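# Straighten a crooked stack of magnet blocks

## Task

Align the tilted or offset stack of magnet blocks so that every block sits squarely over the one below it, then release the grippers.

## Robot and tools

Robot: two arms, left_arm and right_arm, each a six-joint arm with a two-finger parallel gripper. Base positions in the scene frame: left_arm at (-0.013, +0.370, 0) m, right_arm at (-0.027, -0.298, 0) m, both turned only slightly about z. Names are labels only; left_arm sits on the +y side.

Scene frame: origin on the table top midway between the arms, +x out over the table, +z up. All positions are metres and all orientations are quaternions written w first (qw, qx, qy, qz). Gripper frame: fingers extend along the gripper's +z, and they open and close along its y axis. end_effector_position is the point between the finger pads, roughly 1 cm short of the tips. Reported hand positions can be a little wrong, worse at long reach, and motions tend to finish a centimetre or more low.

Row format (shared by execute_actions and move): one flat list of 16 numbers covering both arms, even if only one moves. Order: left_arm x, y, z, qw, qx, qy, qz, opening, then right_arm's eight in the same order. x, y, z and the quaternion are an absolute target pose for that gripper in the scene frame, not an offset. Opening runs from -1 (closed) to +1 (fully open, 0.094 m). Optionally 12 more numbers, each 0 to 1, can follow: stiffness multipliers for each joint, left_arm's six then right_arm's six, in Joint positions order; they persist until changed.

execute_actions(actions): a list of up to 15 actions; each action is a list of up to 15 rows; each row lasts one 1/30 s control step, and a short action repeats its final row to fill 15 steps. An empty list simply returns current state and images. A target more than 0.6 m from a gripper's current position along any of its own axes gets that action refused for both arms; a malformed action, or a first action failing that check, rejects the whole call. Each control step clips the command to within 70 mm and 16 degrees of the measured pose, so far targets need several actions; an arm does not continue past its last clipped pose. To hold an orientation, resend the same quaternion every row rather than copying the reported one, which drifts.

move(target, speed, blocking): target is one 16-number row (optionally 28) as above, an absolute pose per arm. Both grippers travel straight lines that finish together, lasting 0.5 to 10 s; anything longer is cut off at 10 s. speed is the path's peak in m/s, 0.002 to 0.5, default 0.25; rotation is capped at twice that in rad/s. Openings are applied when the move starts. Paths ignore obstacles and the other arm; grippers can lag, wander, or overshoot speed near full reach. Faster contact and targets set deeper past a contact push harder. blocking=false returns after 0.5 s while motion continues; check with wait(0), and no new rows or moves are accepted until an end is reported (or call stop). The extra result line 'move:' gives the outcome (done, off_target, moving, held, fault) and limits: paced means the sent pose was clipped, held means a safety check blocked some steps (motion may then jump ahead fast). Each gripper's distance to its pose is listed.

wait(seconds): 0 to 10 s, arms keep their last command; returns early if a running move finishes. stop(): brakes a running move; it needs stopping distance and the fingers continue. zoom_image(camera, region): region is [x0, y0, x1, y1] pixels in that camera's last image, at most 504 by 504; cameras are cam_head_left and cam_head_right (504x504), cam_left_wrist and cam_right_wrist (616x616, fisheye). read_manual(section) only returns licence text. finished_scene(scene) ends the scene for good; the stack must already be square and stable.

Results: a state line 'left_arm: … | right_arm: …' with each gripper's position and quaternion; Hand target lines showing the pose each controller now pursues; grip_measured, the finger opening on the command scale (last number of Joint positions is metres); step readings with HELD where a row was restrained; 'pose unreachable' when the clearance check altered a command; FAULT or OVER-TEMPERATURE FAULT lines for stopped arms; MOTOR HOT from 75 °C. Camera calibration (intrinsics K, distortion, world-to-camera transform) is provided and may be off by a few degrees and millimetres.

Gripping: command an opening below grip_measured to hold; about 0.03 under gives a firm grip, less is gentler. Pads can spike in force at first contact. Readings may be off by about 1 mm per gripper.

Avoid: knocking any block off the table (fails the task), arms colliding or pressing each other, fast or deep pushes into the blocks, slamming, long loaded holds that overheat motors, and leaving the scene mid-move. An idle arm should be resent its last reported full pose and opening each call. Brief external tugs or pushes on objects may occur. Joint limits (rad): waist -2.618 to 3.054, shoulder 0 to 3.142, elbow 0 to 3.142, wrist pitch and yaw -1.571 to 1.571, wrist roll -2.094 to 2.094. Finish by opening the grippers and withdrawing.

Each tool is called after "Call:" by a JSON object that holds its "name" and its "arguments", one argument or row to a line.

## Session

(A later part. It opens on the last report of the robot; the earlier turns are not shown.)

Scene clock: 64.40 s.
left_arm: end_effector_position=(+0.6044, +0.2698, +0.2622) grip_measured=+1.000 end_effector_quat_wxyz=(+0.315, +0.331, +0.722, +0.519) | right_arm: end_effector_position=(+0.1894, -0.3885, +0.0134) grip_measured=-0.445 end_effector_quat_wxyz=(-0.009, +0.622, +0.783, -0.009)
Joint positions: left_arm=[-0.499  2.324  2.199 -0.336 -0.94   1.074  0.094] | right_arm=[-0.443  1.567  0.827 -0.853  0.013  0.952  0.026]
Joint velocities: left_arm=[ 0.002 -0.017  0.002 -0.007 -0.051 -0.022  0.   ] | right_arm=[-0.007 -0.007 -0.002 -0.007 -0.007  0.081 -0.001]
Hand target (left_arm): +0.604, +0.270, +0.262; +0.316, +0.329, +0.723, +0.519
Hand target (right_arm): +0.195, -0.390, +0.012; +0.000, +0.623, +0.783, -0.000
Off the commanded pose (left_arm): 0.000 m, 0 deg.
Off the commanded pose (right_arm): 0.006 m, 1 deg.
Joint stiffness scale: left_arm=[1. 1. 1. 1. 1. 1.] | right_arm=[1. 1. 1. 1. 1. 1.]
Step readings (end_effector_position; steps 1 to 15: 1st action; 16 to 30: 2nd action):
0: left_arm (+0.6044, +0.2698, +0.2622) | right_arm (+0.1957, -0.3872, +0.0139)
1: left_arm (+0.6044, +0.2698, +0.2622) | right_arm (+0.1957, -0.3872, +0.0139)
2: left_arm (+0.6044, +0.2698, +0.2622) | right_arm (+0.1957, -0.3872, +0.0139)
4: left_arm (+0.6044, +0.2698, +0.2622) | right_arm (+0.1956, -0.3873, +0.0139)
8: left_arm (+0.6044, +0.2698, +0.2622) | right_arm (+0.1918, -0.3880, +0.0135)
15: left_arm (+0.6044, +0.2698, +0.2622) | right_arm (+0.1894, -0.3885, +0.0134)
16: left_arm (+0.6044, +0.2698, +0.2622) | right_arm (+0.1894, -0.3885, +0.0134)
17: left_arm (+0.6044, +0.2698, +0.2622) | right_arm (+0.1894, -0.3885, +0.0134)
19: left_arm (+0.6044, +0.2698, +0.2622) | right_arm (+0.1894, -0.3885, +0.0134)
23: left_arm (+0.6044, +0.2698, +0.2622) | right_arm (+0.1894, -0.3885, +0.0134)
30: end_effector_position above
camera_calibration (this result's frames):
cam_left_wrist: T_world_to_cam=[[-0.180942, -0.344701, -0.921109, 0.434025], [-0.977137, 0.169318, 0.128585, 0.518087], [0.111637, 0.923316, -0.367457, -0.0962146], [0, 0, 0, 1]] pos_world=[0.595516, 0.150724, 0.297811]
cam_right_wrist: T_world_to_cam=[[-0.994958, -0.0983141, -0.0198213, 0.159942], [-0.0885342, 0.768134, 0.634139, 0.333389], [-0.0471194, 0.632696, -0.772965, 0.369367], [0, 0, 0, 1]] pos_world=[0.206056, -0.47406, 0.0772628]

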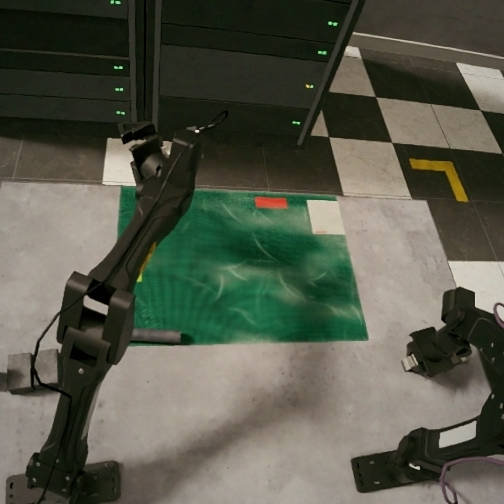

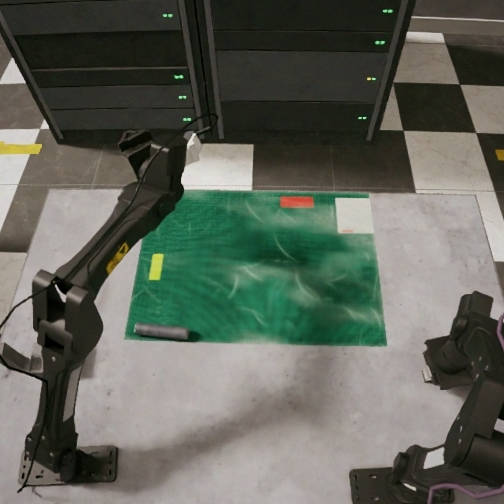

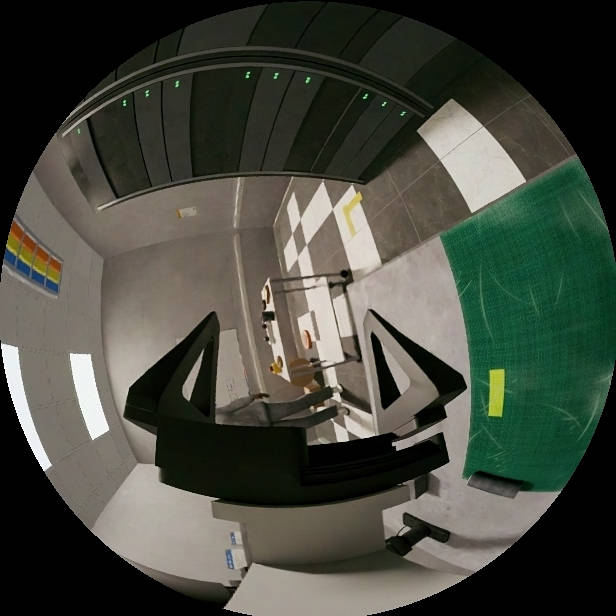

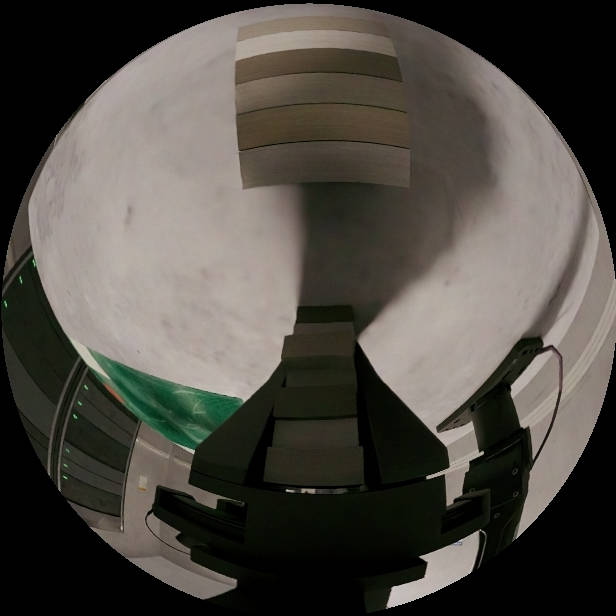

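Call:
{"name": "execute_actions", "arguments": {
  "actions": [
    [[0.6044, 0.2698, 0.2622, 0.316, 0.329, 0.723, 0.519, 1, 0.191, -0.39, 0.012, 0, 0.6225, 0.7826, 0, 1]]
  ]
}}

Call:
{"name": "move", "arguments": {
  "target": [0.6044, 0.2698, 0.2622, 0.316, 0.329, 0.723, 0.519, 1, 0.19, -0.39, 0.11, 0, 0.6225, 0.7826, 0, 1],
  "speed": 0.15
}}

Scene clock: 69.03 s.
left_arm: end_effector_position=(+0.6044, +0.2698, +0.2622) grip_measured=+1.000 end_effector_quat_wxyz=(+0.315, +0.331, +0.722, +0.519) | right_arm: end_effector_position=(+0.1909, -0.3865, +0.0111) grip_measured=+1.000 end_effector_quat_wxyz=(-0.007, +0.620, +0.784, -0.002)
Joint positions: left_arm=[-0.499  2.324  2.199 -0.336 -0.94   1.074  0.094] | right_arm=[-0.443  1.567  0.817 -0.835 -0.001  0.947  0.094]
Joint velocities: left_arm=[ 0.012 -0.012 -0.002 -0.022  0.022 -0.022  0.   ] | right_arm=[ 0.012  0.007 -0.022  0.037 -0.066  0.022  0.   ]
Hand target (left_arm): +0.604, +0.270, +0.262; +0.316, +0.329, +0.723, +0.519
Hand target (right_arm): +0.191, -0.390, +0.012; -0.000, +0.623, +0.782, -0.000
Off the commanded pose (left_arm): 0.000 m, 0 deg.
Off the commanded pose (right_arm): 0.004 m, 1 deg.
Joint stiffness scale: left_arm=[1. 1. 1. 1. 1. 1.] | right_arm=[1. 1. 1. 1. 1. 1.]
Step readings (end_effector_position):
0: left_arm (+0.6044, +0.2698, +0.2622) | right_arm (+0.1894, -0.3885, +0.0134)
1: left_arm (+0.6044, +0.2698, +0.2622) | right_arm (+0.1892, -0.3882, +0.0130)
2: left_arm (+0.6044, +0.2698, +0.2622) | right_arm (+0.1898, -0.3879, +0.0126)
4: left_arm (+0.6044, +0.2698, +0.2622) | right_arm (+0.1899, -0.3873, +0.0118)
8: left_arm (+0.6044, +0.2698, +0.2622) | right_arm (+0.1900, -0.3865, +0.0111)
15: end_effector_position above
camera_calibration (this result's frames):
cam_left_wrist: T_world_to_cam=[[-0.180942, -0.344701, -0.921109, 0.434025], [-0.977137, 0.169318, 0.128585, 0.518087], [0.111637, 0.923316, -0.367457, -0.0962146], [0, 0, 0, 1]] pos_world=[0.595516, 0.150724, 0.297811]
cam_right_wrist: T_world_to_cam=[[-0.994199, -0.102356, -0.0330372, 0.16005], [-0.099677, 0.761433, 0.640535, 0.332914], [-0.0404071, 0.640112, -0.767218, 0.367885], [0, 0, 0, 1]] pos_world=[0.207171, -0.472597, 0.0742924]

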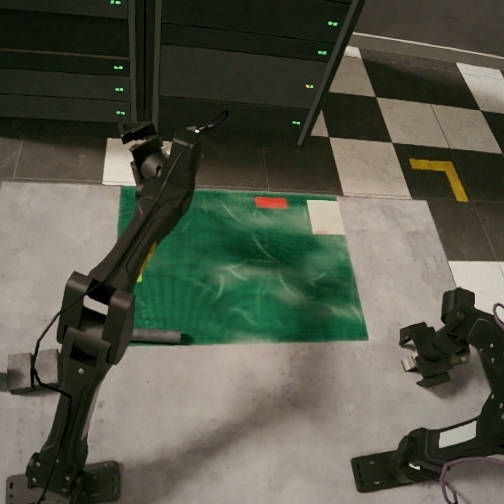

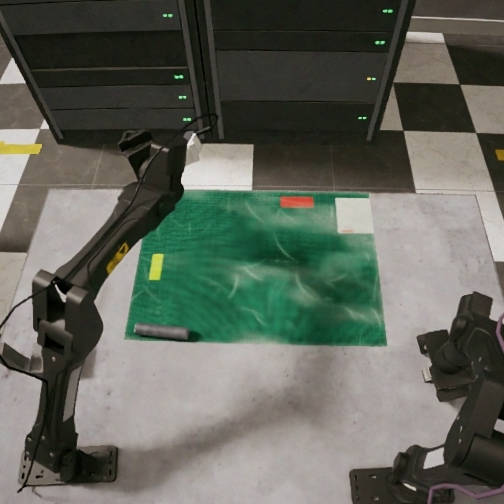

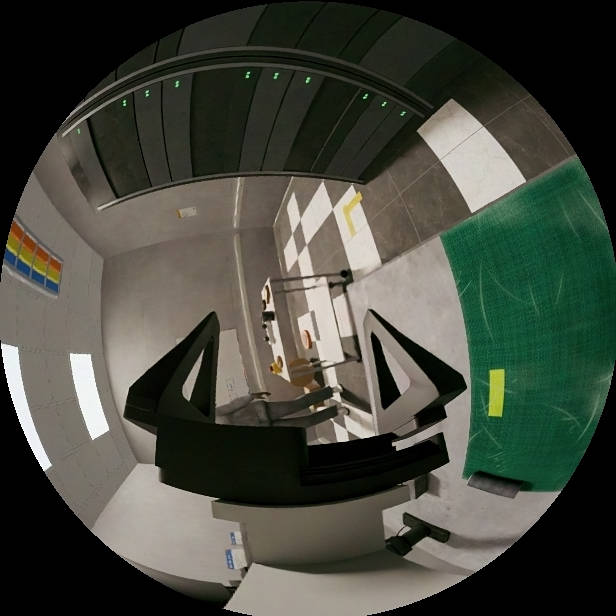

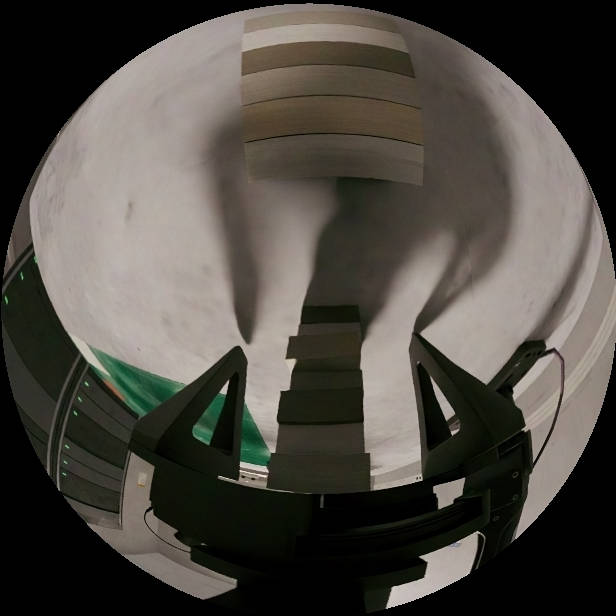

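Scene clock: 70.33 s.
left_arm: end_effector_position=(+0.6044, +0.2698, +0.2622) grip_measured=+1.000 end_effector_quat_wxyz=(+0.314, +0.331, +0.722, +0.519) | right_arm: end_effector_position=(+0.1885, -0.3852, +0.0987) grip_measured=+1.000 end_effector_quat_wxyz=(-0.018, +0.619, +0.785, -0.004)
Joint positions: left_arm=[-0.499  2.324  2.199 -0.336 -0.94   1.074  0.094] | right_arm=[-0.443  1.464  1.089 -1.231 -0.002  0.945  0.094]
Joint velocities: left_arm=[ 0.002 -0.007  0.007 -0.007 -0.037  0.022  0.   ] | right_arm=[ 0.002 -0.002 -0.007 -0.037 -0.081 -0.022  0.   ]
Hand target (left_arm): +0.604, +0.270, +0.262; +0.316, +0.329, +0.723, +0.519
Hand target (right_arm): +0.192, -0.391, +0.109; +0.000, +0.623, +0.783, -0.000
Off the commanded pose (left_arm): 0.000 m, 0 deg.
Off the commanded pose (right_arm): 0.012 m, 2 deg.
Joint stiffness scale: left_arm=[1. 1. 1. 1. 1. 1.] | right_arm=[1. 1. 1. 1. 1. 1.]
move: off_target (right_arm)
camera_calibration (this result's frames):
cam_left_wrist: T_world_to_cam=[[-0.181167, -0.344402, -0.921176, 0.434098], [-0.977094, 0.169377, 0.128839, 0.517978], [0.111654, 0.923417, -0.367199, -0.0963193], [0, 0, 0, 1]] pos_world=[0.595512, 0.150714, 0.297777]
cam_right_wrist: T_world_to_cam=[[-0.994471, -0.103982, -0.0146504, 0.158331], [-0.0885118, 0.754973, 0.649755, 0.270066], [-0.0565019, 0.647459, -0.760003, 0.439372], [0, 0, 0, 1]] pos_world=[0.206185, -0.471905, 0.160767]

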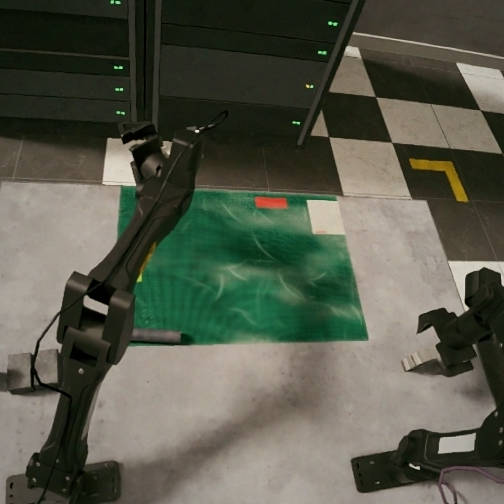

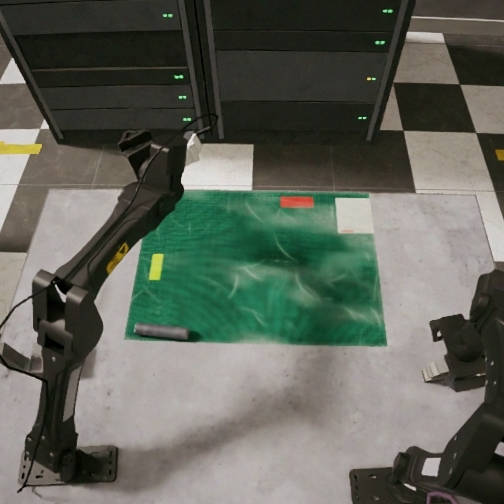

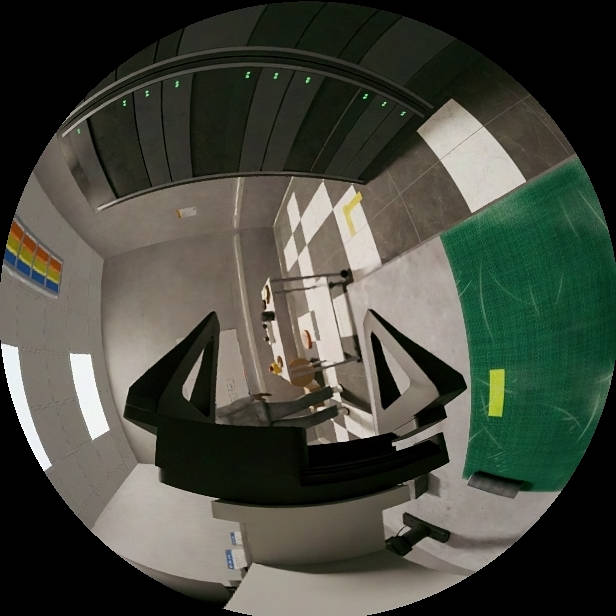

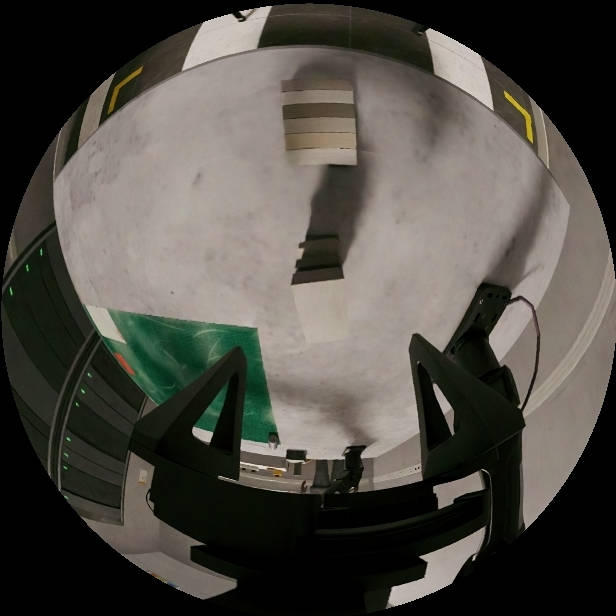

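Call:
{"name": "zoom_image", "arguments": {
  "camera": "cam_right_wrist",
  "region": [260, 220, 380, 360]
}}

Region (260, 220, 380, 360) of cam_right_wrist's 616x616 image, scaled by 3.600, with more detail than that image has; it fills the left 432 columns of this view, and the rest is white.

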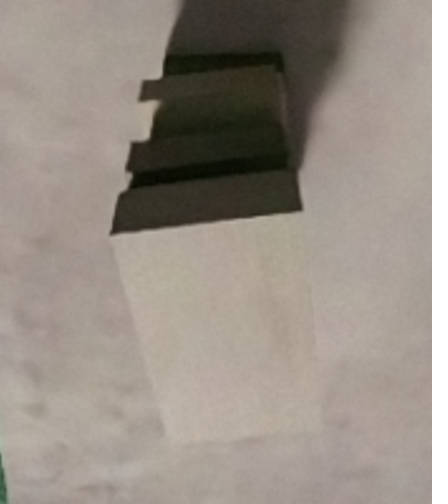

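Call:
{"name": "move", "arguments": {
  "target": [0.6044, 0.2698, 0.2622, 0.316, 0.329, 0.723, 0.519, 1, 0.19, -0.39, 0.11, 0, -0.1132, 0.9936, 0, 1],
  "speed": 0.3
}}

Scene clock: 83.33 s.
left_arm: end_effector_position=(+0.6044, +0.2698, +0.2622) grip_measured=+1.000 end_effector_quat_wxyz=(+0.314, +0.331, +0.722, +0.520) | right_arm: end_effector_position=(+0.1862, -0.3851, +0.0988) grip_measured=+1.000 end_effector_quat_wxyz=(-0.020, -0.115, +0.993, +0.010)
Joint positions: left_arm=[-0.499  2.324  2.199 -0.336 -0.94   1.075  0.094] | right_arm=[-0.443  1.464  1.089 -1.24   0.002 -0.622  0.094]
Joint velocities: left_arm=[ 0.002  0.007 -0.002 -0.051 -0.081 -0.022  0.   ] | right_arm=[-0.012 -0.027  0.012  0.007 -0.007 -0.007  0.   ]
Hand target (left_arm): +0.604, +0.270, +0.262; +0.316, +0.329, +0.723, +0.519
Hand target (right_arm): +0.190, -0.390, +0.110; -0.000, -0.113, +0.994, -0.000
Off the commanded pose (left_arm): 0.000 m, 0 deg.
Off the commanded pose (right_arm): 0.013 m, 3 deg.
Joint stiffness scale: left_arm=[1. 1. 1. 1. 1. 1.] | right_arm=[1. 1. 1. 1. 1. 1.]
move: off_target (right_arm)
camera_calibration (this result's frames):
cam_left_wrist: T_world_to_cam=[[-0.181617, -0.343805, -0.921311, 0.434244], [-0.977006, 0.169494, 0.129347, 0.517761], [0.111687, 0.923618, -0.366683, -0.0965289], [0, 0, 0, 1]] pos_world=[0.595503, 0.150694, 0.297708]
cam_right_wrist: T_world_to_cam=[[0.0989218, -0.993004, -0.0644781, -0.385029], [-0.737859, -0.116671, 0.664794, 0.0534543], [-0.667666, -0.0181869, -0.744239, 0.295128], [0, 0, 0, 1]] pos_world=[0.274577, -0.370732, 0.159284]

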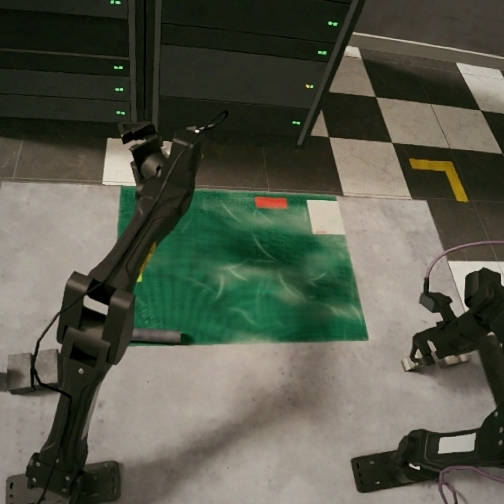

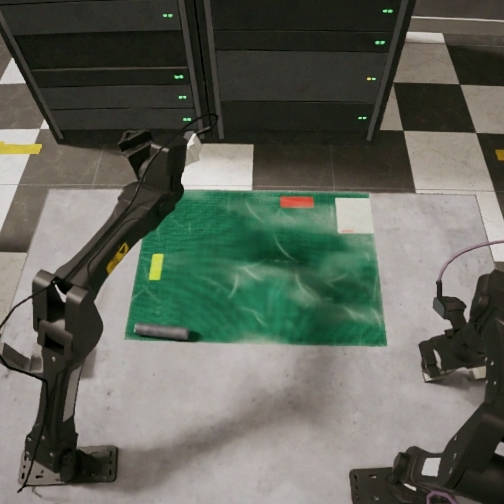

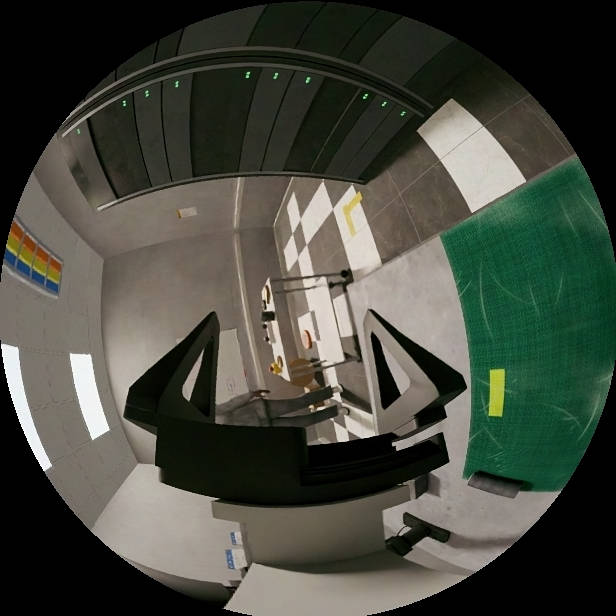

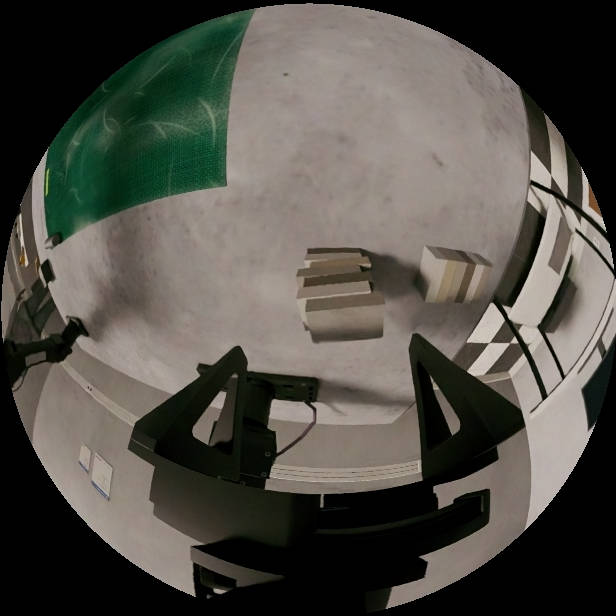

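Call:
{"name": "zoom_image", "arguments": {
  "camera": "cam_right_wrist",
  "region": [270, 225, 410, 355]
}}

Region (270, 225, 410, 355) of cam_right_wrist's 616x616 image, scaled by 3.600, with more detail than that image has; it fills the top 468 rows of this view, and the rest is white.

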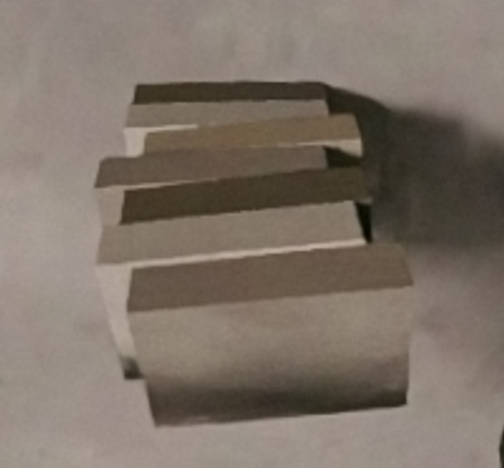

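Call:
{"name": "move", "arguments": {
  "target": [0.6044, 0.2698, 0.2622, 0.316, 0.329, 0.723, 0.519, 1, 0.19, -0.39, 0.04, 0, -0.1132, 0.9936, 0, 1],
  "speed": 0.1
}}

Scene clock: 88.90 s.
left_arm: end_effector_position=(+0.6044, +0.2698, +0.2622) grip_measured=+1.000 end_effector_quat_wxyz=(+0.314, +0.331, +0.722, +0.520) | right_arm: end_effector_position=(+0.1874, -0.3856, +0.0409) grip_measured=+1.000 end_effector_quat_wxyz=(-0.006, -0.117, +0.993, +0.002)
Joint positions: left_arm=[-0.499  2.324  2.199 -0.336 -0.94   1.075  0.094] | right_arm=[-0.443  1.496  0.88  -0.966  0.002 -0.625  0.094]
Joint velocities: left_arm=[ 0.002  0.012 -0.012  0.037 -0.066 -0.007  0.   ] | right_arm=[-0.007  0.002  0.002 -0.007  0.022 -0.066  0.   ]
Hand target (left_arm): +0.604, +0.270, +0.262; +0.316, +0.329, +0.723, +0.519
Hand target (right_arm): +0.189, -0.389, +0.040; -0.000, -0.113, +0.994, -0.000
Off the commanded pose (left_arm): 0.000 m, 0 deg.
Off the commanded pose (right_arm): 0.005 m, 1 deg.
Joint stiffness scale: left_arm=[1. 1. 1. 1. 1. 1.] | right_arm=[1. 1. 1. 1. 1. 1.]
move: done
camera_calibration (this result's frames):
cam_left_wrist: T_world_to_cam=[[-0.181842, -0.343506, -0.921378, 0.434317], [-0.976962, 0.169553, 0.1296, 0.517652], [0.111703, 0.923718, -0.366425, -0.0966337], [0, 0, 0, 1]] pos_world=[0.595498, 0.150684, 0.297673]
cam_right_wrist: T_world_to_cam=[[0.103331, -0.993454, -0.0487017, -0.391019], [-0.757868, -0.110349, 0.643008, 0.0998592], [-0.644173, -0.0295333, -0.76431, 0.244865], [0, 0, 0, 1]] pos_world=[0.27382, -0.370208, 0.103899]

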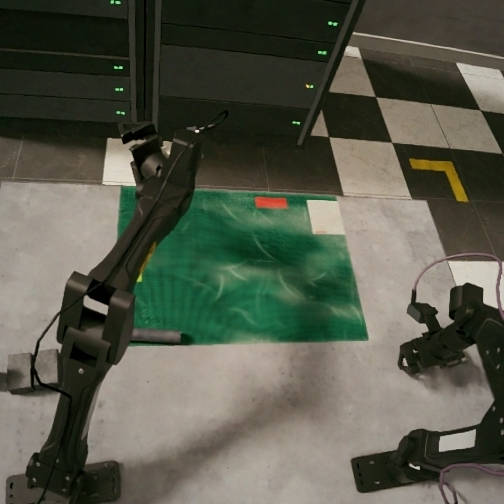

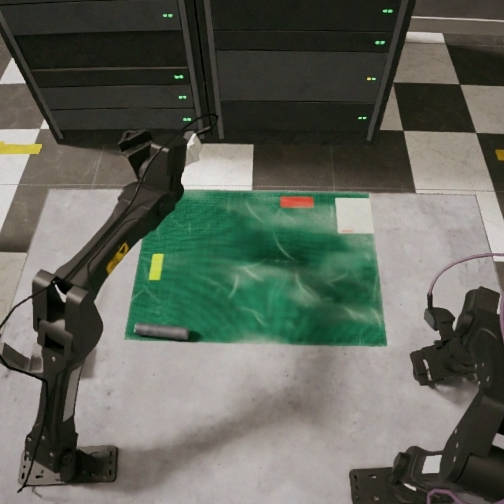

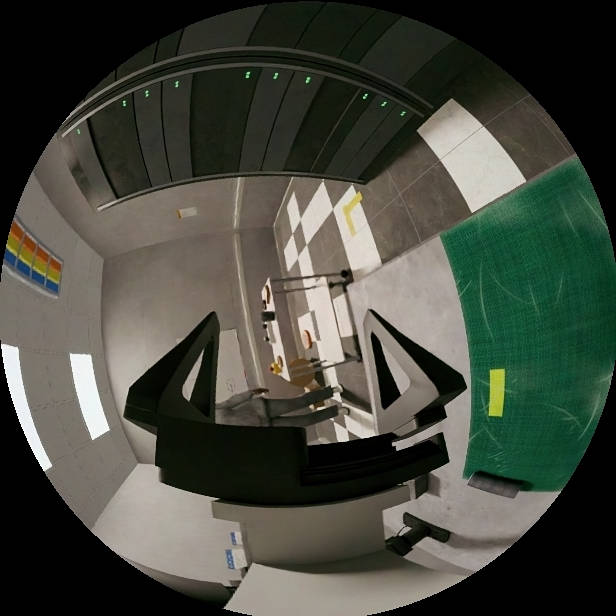

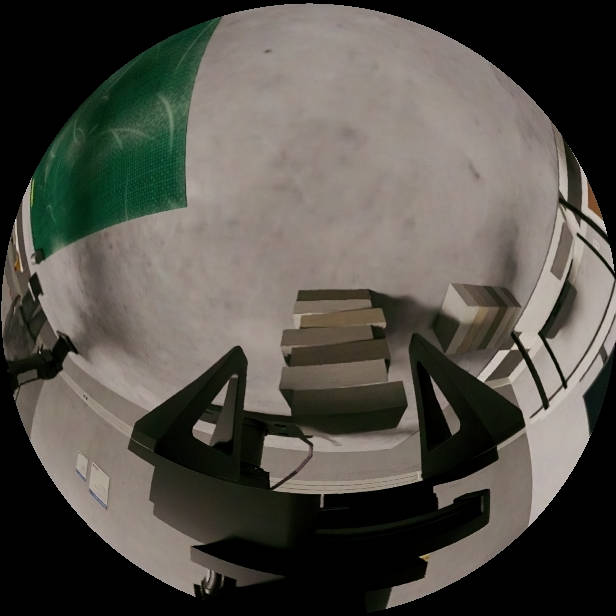

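Squeeze along the long axis at the upper level.

Call:
{"name": "execute_actions", "arguments": {
  "actions": [
    [[0.6044, 0.2698, 0.2622, 0.316, 0.329, 0.723, 0.519, 1, 0.19, -0.39, 0.04, 0, -0.1132, 0.9936, 0, 0.6],[0.6044, 0.2698, 0.2622, 0.316, 0.329, 0.723, 0.519, 1, 0.19, -0.39, 0.04, 0, -0.1132, 0.9936, 0, 0.6],[0.6044, 0.2698, 0.2622, 0.316, 0.329, 0.723, 0.519, 1, 0.19, -0.39, 0.04, 0, -0.1132, 0.9936, 0, 0.6],[0.6044, 0.2698, 0.2622, 0.316, 0.329, 0.723, 0.519, 1, 0.19, -0.39, 0.04, 0, -0.1132, 0.9936, 0, 0.5],[0.6044, 0.2698, 0.2622, 0.316, 0.329, 0.723, 0.519, 1, 0.19, -0.39, 0.04, 0, -0.1132, 0.9936, 0, 0.45],[0.6044, 0.2698, 0.2622, 0.316, 0.329, 0.723, 0.519, 1, 0.19, -0.39, 0.04, 0, -0.1132, 0.9936, 0, 0.41],[0.6044, 0.2698, 0.2622, 0.316, 0.329, 0.723, 0.519, 1, 0.19, -0.39, 0.04, 0, -0.1132, 0.9936, 0, 0.37],[0.6044, 0.2698, 0.2622, 0.316, 0.329, 0.723, 0.519, 1, 0.19, -0.39, 0.04, 0, -0.1132, 0.9936, 0, 0.33],[0.6044, 0.2698, 0.2622, 0.316, 0.329, 0.723, 0.519, 1, 0.19, -0.39, 0.04, 0, -0.1132, 0.9936, 0, 0.29],[0.6044, 0.2698, 0.2622, 0.316, 0.329, 0.723, 0.519, 1, 0.19, -0.39, 0.04, 0, -0.1132, 0.9936, 0, 0.25],[0.6044, 0.2698, 0.2622, 0.316, 0.329, 0.723, 0.519, 1, 0.19, -0.39, 0.04, 0, -0.1132, 0.9936, 0, 0.21],[0.6044, 0.2698, 0.2622, 0.316, 0.329, 0.723, 0.519, 1, 0.19, -0.39, 0.04, 0, -0.1132, 0.9936, 0, 0.17],[0.6044, 0.2698, 0.2622, 0.316, 0.329, 0.723, 0.519, 1, 0.19, -0.39, 0.04, 0, -0.1132, 0.9936, 0, 0.13],[0.6044, 0.2698, 0.2622, 0.316, 0.329, 0.723, 0.519, 1, 0.19, -0.39, 0.04, 0, -0.1132, 0.9936, 0, 0.09],[0.6044, 0.2698, 0.2622, 0.316, 0.329, 0.723, 0.519, 1, 0.19, -0.39, 0.04, 0, -0.1132, 0.9936, 0, 0.05]],
    [[0.6044, 0.2698, 0.2622, 0.316, 0.329, 0.723, 0.519, 1, 0.19, -0.39, 0.04, 0, -0.1132, 0.9936, 0, 0.02],[0.6044, 0.2698, 0.2622, 0.316, 0.329, 0.723, 0.519, 1, 0.19, -0.39, 0.04, 0, -0.1132, 0.9936, 0, -0.01],[0.6044, 0.2698, 0.2622, 0.316, 0.329, 0.723, 0.519, 1, 0.19, -0.39, 0.04, 0, -0.1132, 0.9936, 0, -0.04],[0.6044, 0.2698, 0.2622, 0.316, 0.329, 0.723, 0.519, 1, 0.19, -0.39, 0.04, 0, -0.1132, 0.9936, 0, -0.07],[0.6044, 0.2698, 0.2622, 0.316, 0.329, 0.723, 0.519, 1, 0.19, -0.39, 0.04, 0, -0.1132, 0.9936, 0, -0.09]]
  ]
}}

Scene clock: 100.30 s.
left_arm: end_effector_position=(+0.6044, +0.2698, +0.2622) grip_measured=+1.000 end_effector_quat_wxyz=(+0.314, +0.331, +0.722, +0.520) | right_arm: end_effector_position=(+0.1878, -0.3878, +0.0409) grip_measured=-0.077 end_effector_quat_wxyz=(-0.004, -0.115, +0.993, -0.001)
Joint positions: left_arm=[-0.499  2.324  2.199 -0.336 -0.94   1.075  0.094] | right_arm=[-0.448  1.496  0.88  -0.961  0.006 -0.627  0.043]
Joint velocities: left_arm=[ 0.007 -0.012  0.017  0.081  0.022  0.081  0.   ] | right_arm=[-0.017 -0.007 -0.007  0.022  0.066  0.007  0.001]
Hand target (left_arm): +0.604, +0.270, +0.262; +0.316, +0.329, +0.723, +0.519
Hand target (right_arm): +0.190, -0.390, +0.040; -0.000, -0.113, +0.994, +0.000
Off the commanded pose (left_arm): 0.000 m, 0 deg.
Off the commanded pose (right_arm): 0.003 m, 1 deg.
Joint stiffness scale: left_arm=[1. 1. 1. 1. 1. 1.] | right_arm=[1. 1. 1. 1. 1. 1.]
Step readings (end_effector_position; steps 1 to 15: 1st action; 16 to 30: 2nd action):
0: left_arm (+0.6044, +0.2698, +0.2622) | right_arm (+0.1877, -0.3857, +0.0409)
1: left_arm (+0.6044, +0.2698, +0.2622) | right_arm (+0.1877, -0.3857, +0.0409)
2: left_arm (+0.6044, +0.2698, +0.2622) | right_arm (+0.1877, -0.3857, +0.0409)
4: left_arm (+0.6044, +0.2698, +0.2622) | right_arm (+0.1877, -0.3857, +0.0409)
8: left_arm (+0.6044, +0.2698, +0.2622) | right_arm (+0.1877, -0.3858, +0.0409)
15: left_arm (+0.6044, +0.2698, +0.2622) | right_arm (+0.1883, -0.3883, +0.0409)
16: left_arm (+0.6044, +0.2698, +0.2622) | right_arm (+0.1883, -0.3884, +0.0409)
17: left_arm (+0.6044, +0.2698, +0.2622) | right_arm (+0.1883, -0.3886, +0.0409)
19: left_arm (+0.6044, +0.2698, +0.2622) | right_arm (+0.1880, -0.3881, +0.0409)
23: left_arm (+0.6044, +0.2698, +0.2622) | right_arm (+0.1878, -0.3878, +0.0409)
30: end_effector_position above
camera_calibration (this result's frames):
cam_left_wrist: T_world_to_cam=[[-0.181842, -0.343506, -0.921378, 0.434317], [-0.976962, 0.169553, 0.1296, 0.517652], [0.111703, 0.923718, -0.366425, -0.0966337], [0, 0, 0, 1]] pos_world=[0.595498, 0.150684, 0.297673]
cam_right_wrist: T_world_to_cam=[[0.100479, -0.993994, -0.0433508, -0.393127], [-0.760288, -0.104813, 0.641075, 0.10263], [-0.641768, -0.0314554, -0.766253, 0.243952], [0, 0, 0, 1]] pos_world=[0.27409, -0.372335, 0.104094]

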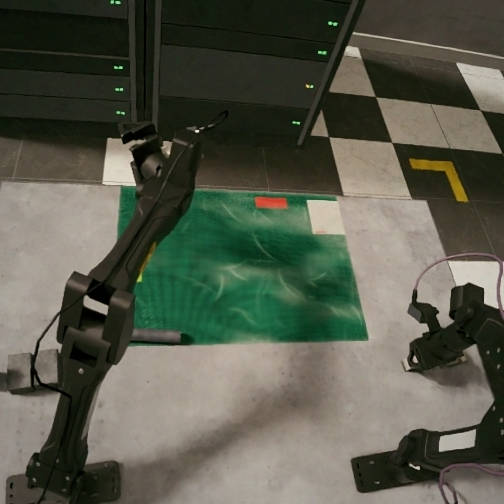

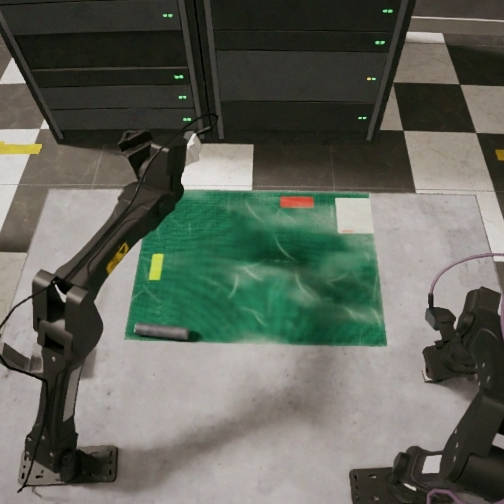

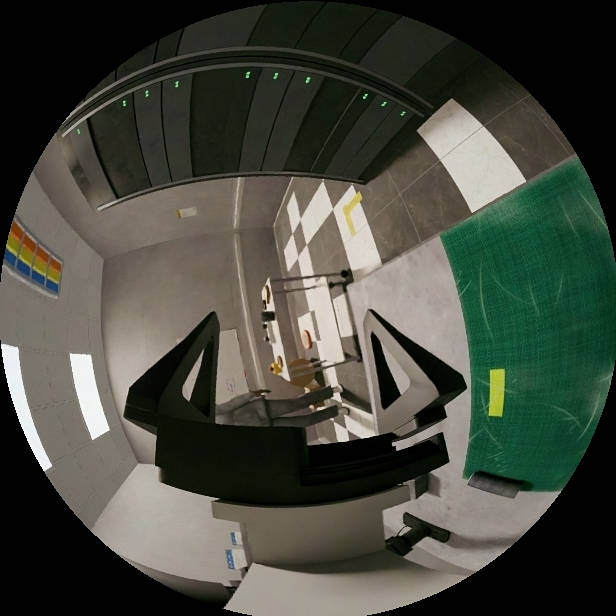

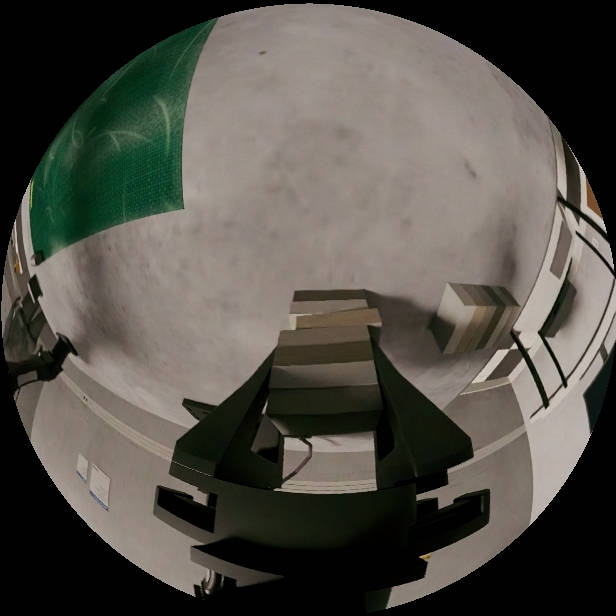

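Call:
{"name": "execute_actions", "arguments": {
  "actions": []
}}

Scene clock: 107.87 s.
left_arm: end_effector_position=(+0.6044, +0.2698, +0.2622) grip_measured=+1.000 end_effector_quat_wxyz=(+0.314, +0.331, +0.722, +0.520) | right_arm: end_effector_position=(+0.1878, -0.3878, +0.0409) grip_measured=-0.077 end_effector_quat_wxyz=(-0.004, -0.115, +0.993, -0.001)
Joint positions: left_arm=[-0.499  2.324  2.199 -0.336 -0.94   1.075  0.094] | right_arm=[-0.448  1.496  0.88  -0.961  0.006 -0.627  0.043]
Joint velocities: left_arm=[-0.007 -0.007  0.012  0.081 -0.007  0.037  0.   ] | right_arm=[-0.002 -0.022  0.002  0.051 -0.095  0.007 -0.   ]
Hand target (left_arm): +0.604, +0.270, +0.262; +0.316, +0.329, +0.723, +0.519
Hand target (right_arm): +0.190, -0.390, +0.040; -0.000, -0.113, +0.994, +0.000
Off the commanded pose (left_arm): 0.000 m, 0 deg.
Off the commanded pose (right_arm): 0.003 m, 1 deg.
Joint stiffness scale: left_arm=[1. 1. 1. 1. 1. 1.] | right_arm=[1. 1. 1. 1. 1. 1.]
camera_calibration (this result's frames):
cam_left_wrist: T_world_to_cam=[[-0.181842, -0.343506, -0.921378, 0.434317], [-0.976962, 0.169553, 0.1296, 0.517652], [0.111703, 0.923718, -0.366425, -0.0966337], [0, 0, 0, 1]] pos_world=[0.595498, 0.150684, 0.297673]
cam_right_wrist: T_world_to_cam=[[0.100479, -0.993994, -0.0433508, -0.393127], [-0.760288, -0.104813, 0.641075, 0.10263], [-0.641768, -0.0314554, -0.766253, 0.243952], [0, 0, 0, 1]] pos_world=[0.27409, -0.372335, 0.104094]

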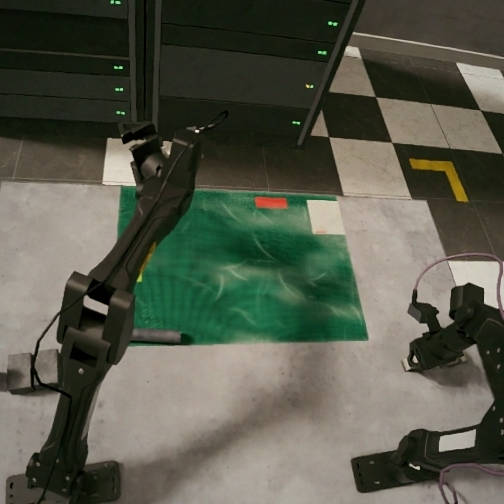

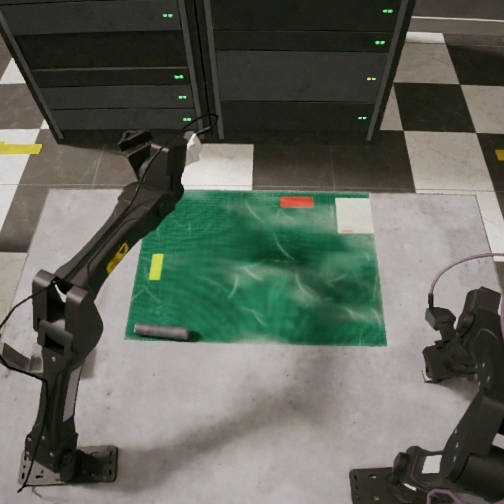

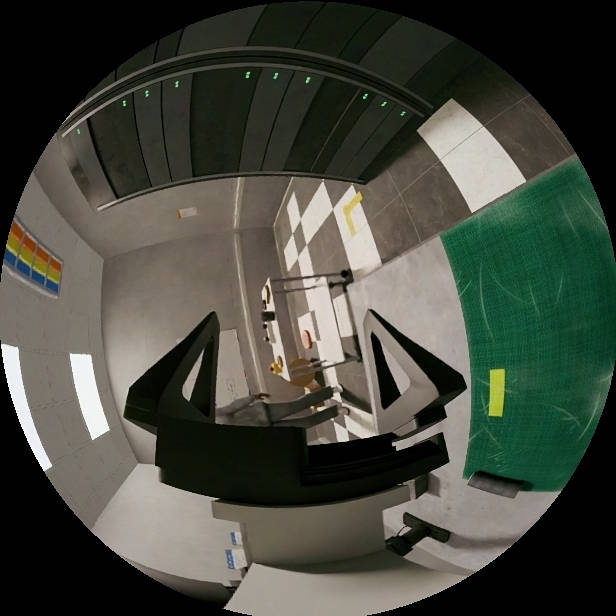

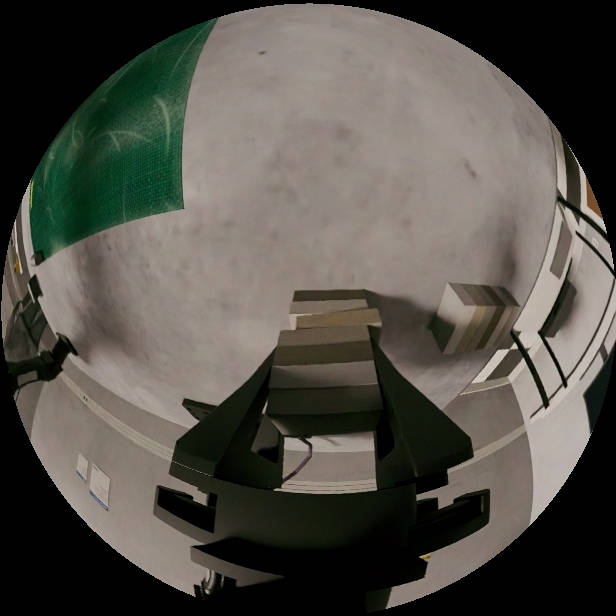

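Call:
{"name": "move", "arguments": {
  "target": [0.6044, 0.2698, 0.2622, 0.316, 0.329, 0.723, 0.519, 1, 0.189, -0.389, 0.041, 0, -0.1132, 0.9936, 0, 0.5],
  "speed": 0.03
}}

Call:
{"name": "move", "arguments": {
  "target": [0.6044, 0.2698, 0.2622, 0.316, 0.329, 0.723, 0.519, 1, 0.189, -0.389, 0.012, 0, -0.1132, 0.9936, 0, 0.5],
  "speed": 0.03
}}

Scene clock: 113.37 s.
left_arm: end_effector_position=(+0.6044, +0.2698, +0.2622) grip_measured=+1.000 end_effector_quat_wxyz=(+0.314, +0.331, +0.722, +0.520) | right_arm: end_effector_position=(+0.1878, -0.3878, +0.0409) grip_measured=+0.498 end_effector_quat_wxyz=(-0.004, -0.115, +0.993, -0.001)
Joint positions: left_arm=[-0.499  2.324  2.199 -0.336 -0.94   1.075  0.094] | right_arm=[-0.448  1.496  0.88  -0.961  0.006 -0.627  0.07 ]
Joint velocities: left_arm=[-0.002 -0.007  0.007 -0.007 -0.022  0.037  0.   ] | right_arm=[ 0.007  0.002  0.002  0.037 -0.095 -0.037 -0.   ]
Hand target (left_arm): +0.604, +0.270, +0.262; +0.316, +0.329, +0.723, +0.519
Hand target (right_arm): +0.189, -0.389, +0.041; +0.000, -0.113, +0.994, -0.000
Off the commanded pose (left_arm): 0.000 m, 0 deg.
Off the commanded pose (right_arm): 0.002 m, 1 deg.
Joint stiffness scale: left_arm=[1. 1. 1. 1. 1. 1.] | right_arm=[1. 1. 1. 1. 1. 1.]
move: done
camera_calibration (this result's frames):
cam_left_wrist: T_world_to_cam=[[-0.181842, -0.343506, -0.921378, 0.434317], [-0.976962, 0.169553, 0.1296, 0.517652], [0.111703, 0.923718, -0.366425, -0.0966337], [0, 0, 0, 1]] pos_world=[0.595498, 0.150684, 0.297673]
cam_right_wrist: T_world_to_cam=[[0.100479, -0.993994, -0.0433508, -0.393127], [-0.760288, -0.104813, 0.641075, 0.10263], [-0.641768, -0.0314554, -0.766253, 0.243952], [0, 0, 0, 1]] pos_world=[0.27409, -0.372335, 0.104094]

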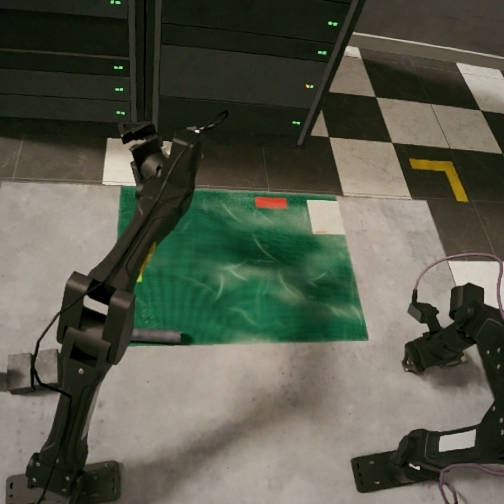

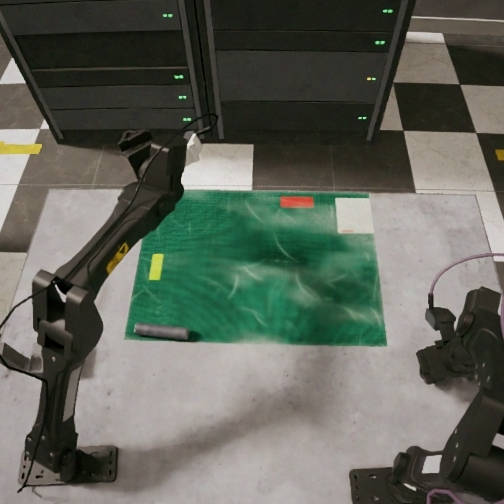

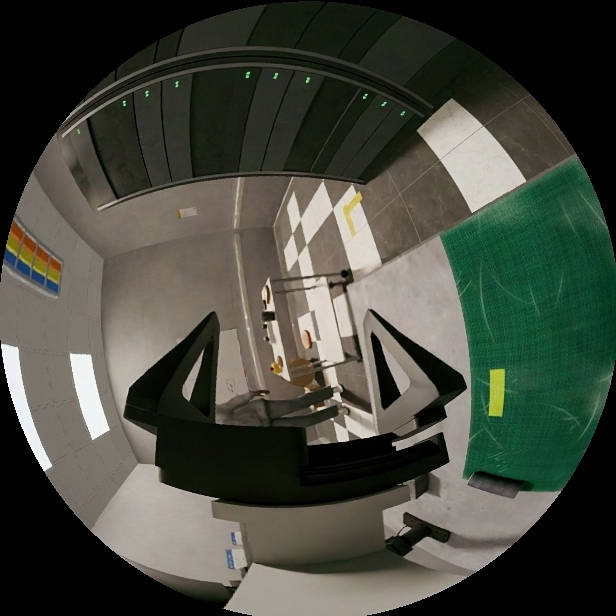

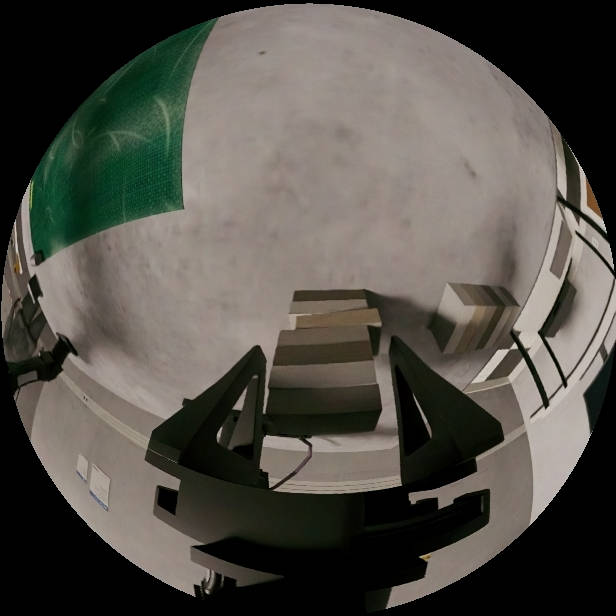

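Scene clock: 114.77 s.
left_arm: end_effector_position=(+0.6044, +0.2698, +0.2622) grip_measured=+1.000 end_effector_quat_wxyz=(+0.314, +0.331, +0.722, +0.520) | right_arm: end_effector_position=(+0.1873, -0.3876, +0.0142) grip_measured=+0.498 end_effector_quat_wxyz=(-0.004, -0.115, +0.993, -0.001)
Joint positions: left_arm=[-0.499  2.324  2.199 -0.336 -0.94   1.076  0.094] | right_arm=[-0.448  1.542  0.807 -0.842  0.006 -0.627  0.07 ]
Joint velocities: left_arm=[-0.022  0.012 -0.002  0.022  0.037 -0.022  0.   ] | right_arm=[ 0.007 -0.002 -0.002  0.051 -0.007  0.007 -0.   ]
Hand target (left_arm): +0.604, +0.270, +0.262; +0.316, +0.329, +0.723, +0.519
Hand target (right_arm): +0.188, -0.389, +0.012; +0.000, -0.113, +0.994, -0.000
Off the commanded pose (left_arm): 0.000 m, 0 deg.
Off the commanded pose (right_arm): 0.003 m, 1 deg.
Joint stiffness scale: left_arm=[1. 1. 1. 1. 1. 1.] | right_arm=[1. 1. 1. 1. 1. 1.]
move: done
camera_calibration (this result's frames):
cam_left_wrist: T_world_to_cam=[[-0.182067, -0.343208, -0.921444, 0.43439], [-0.976919, 0.169611, 0.129854, 0.517543], [0.11172, 0.923819, -0.366167, -0.0967385], [0, 0, 0, 1]] pos_world=[0.595493, 0.150674, 0.297639]
cam_right_wrist: T_world_to_cam=[[0.100464, -0.993988, -0.0435325, -0.394009], [-0.760062, -0.104908, 0.641327, 0.119316], [-0.642038, -0.0313426, -0.766032, 0.223227], [0, 0, 0, 1]] pos_world=[0.273591, -0.372126, 0.0773262]

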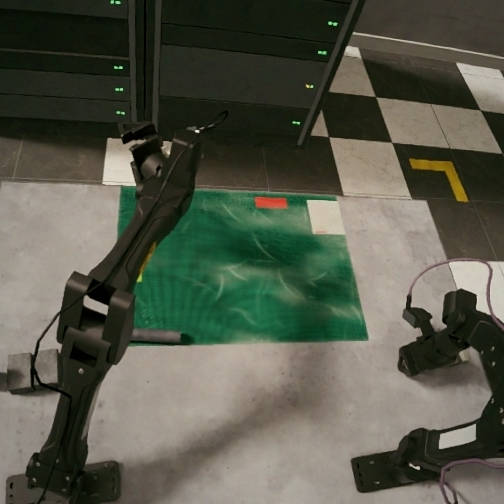

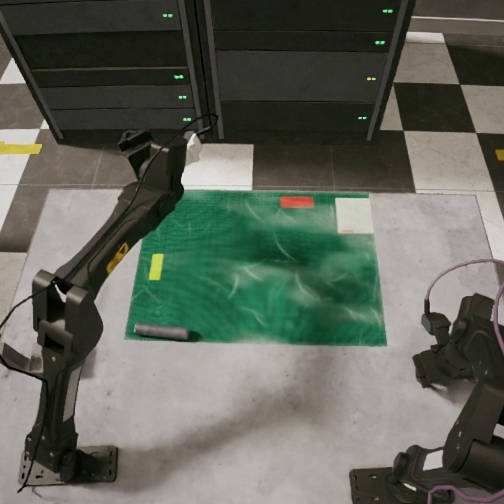

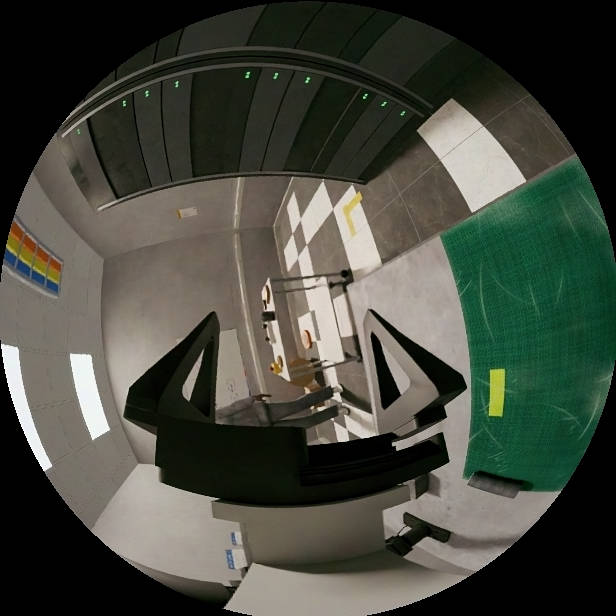

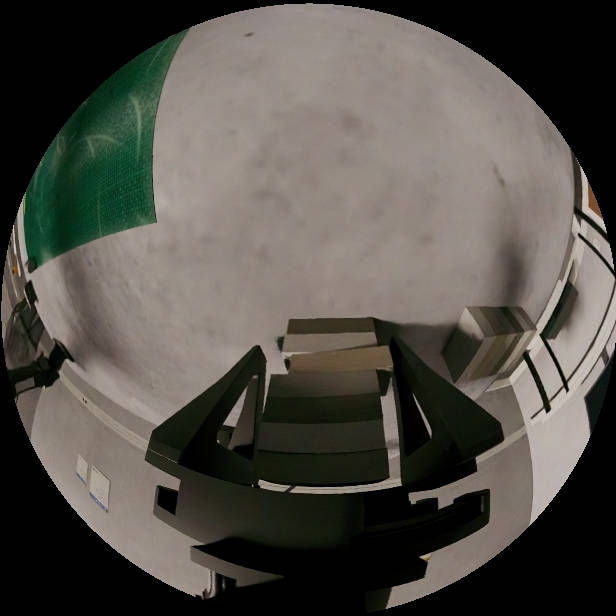

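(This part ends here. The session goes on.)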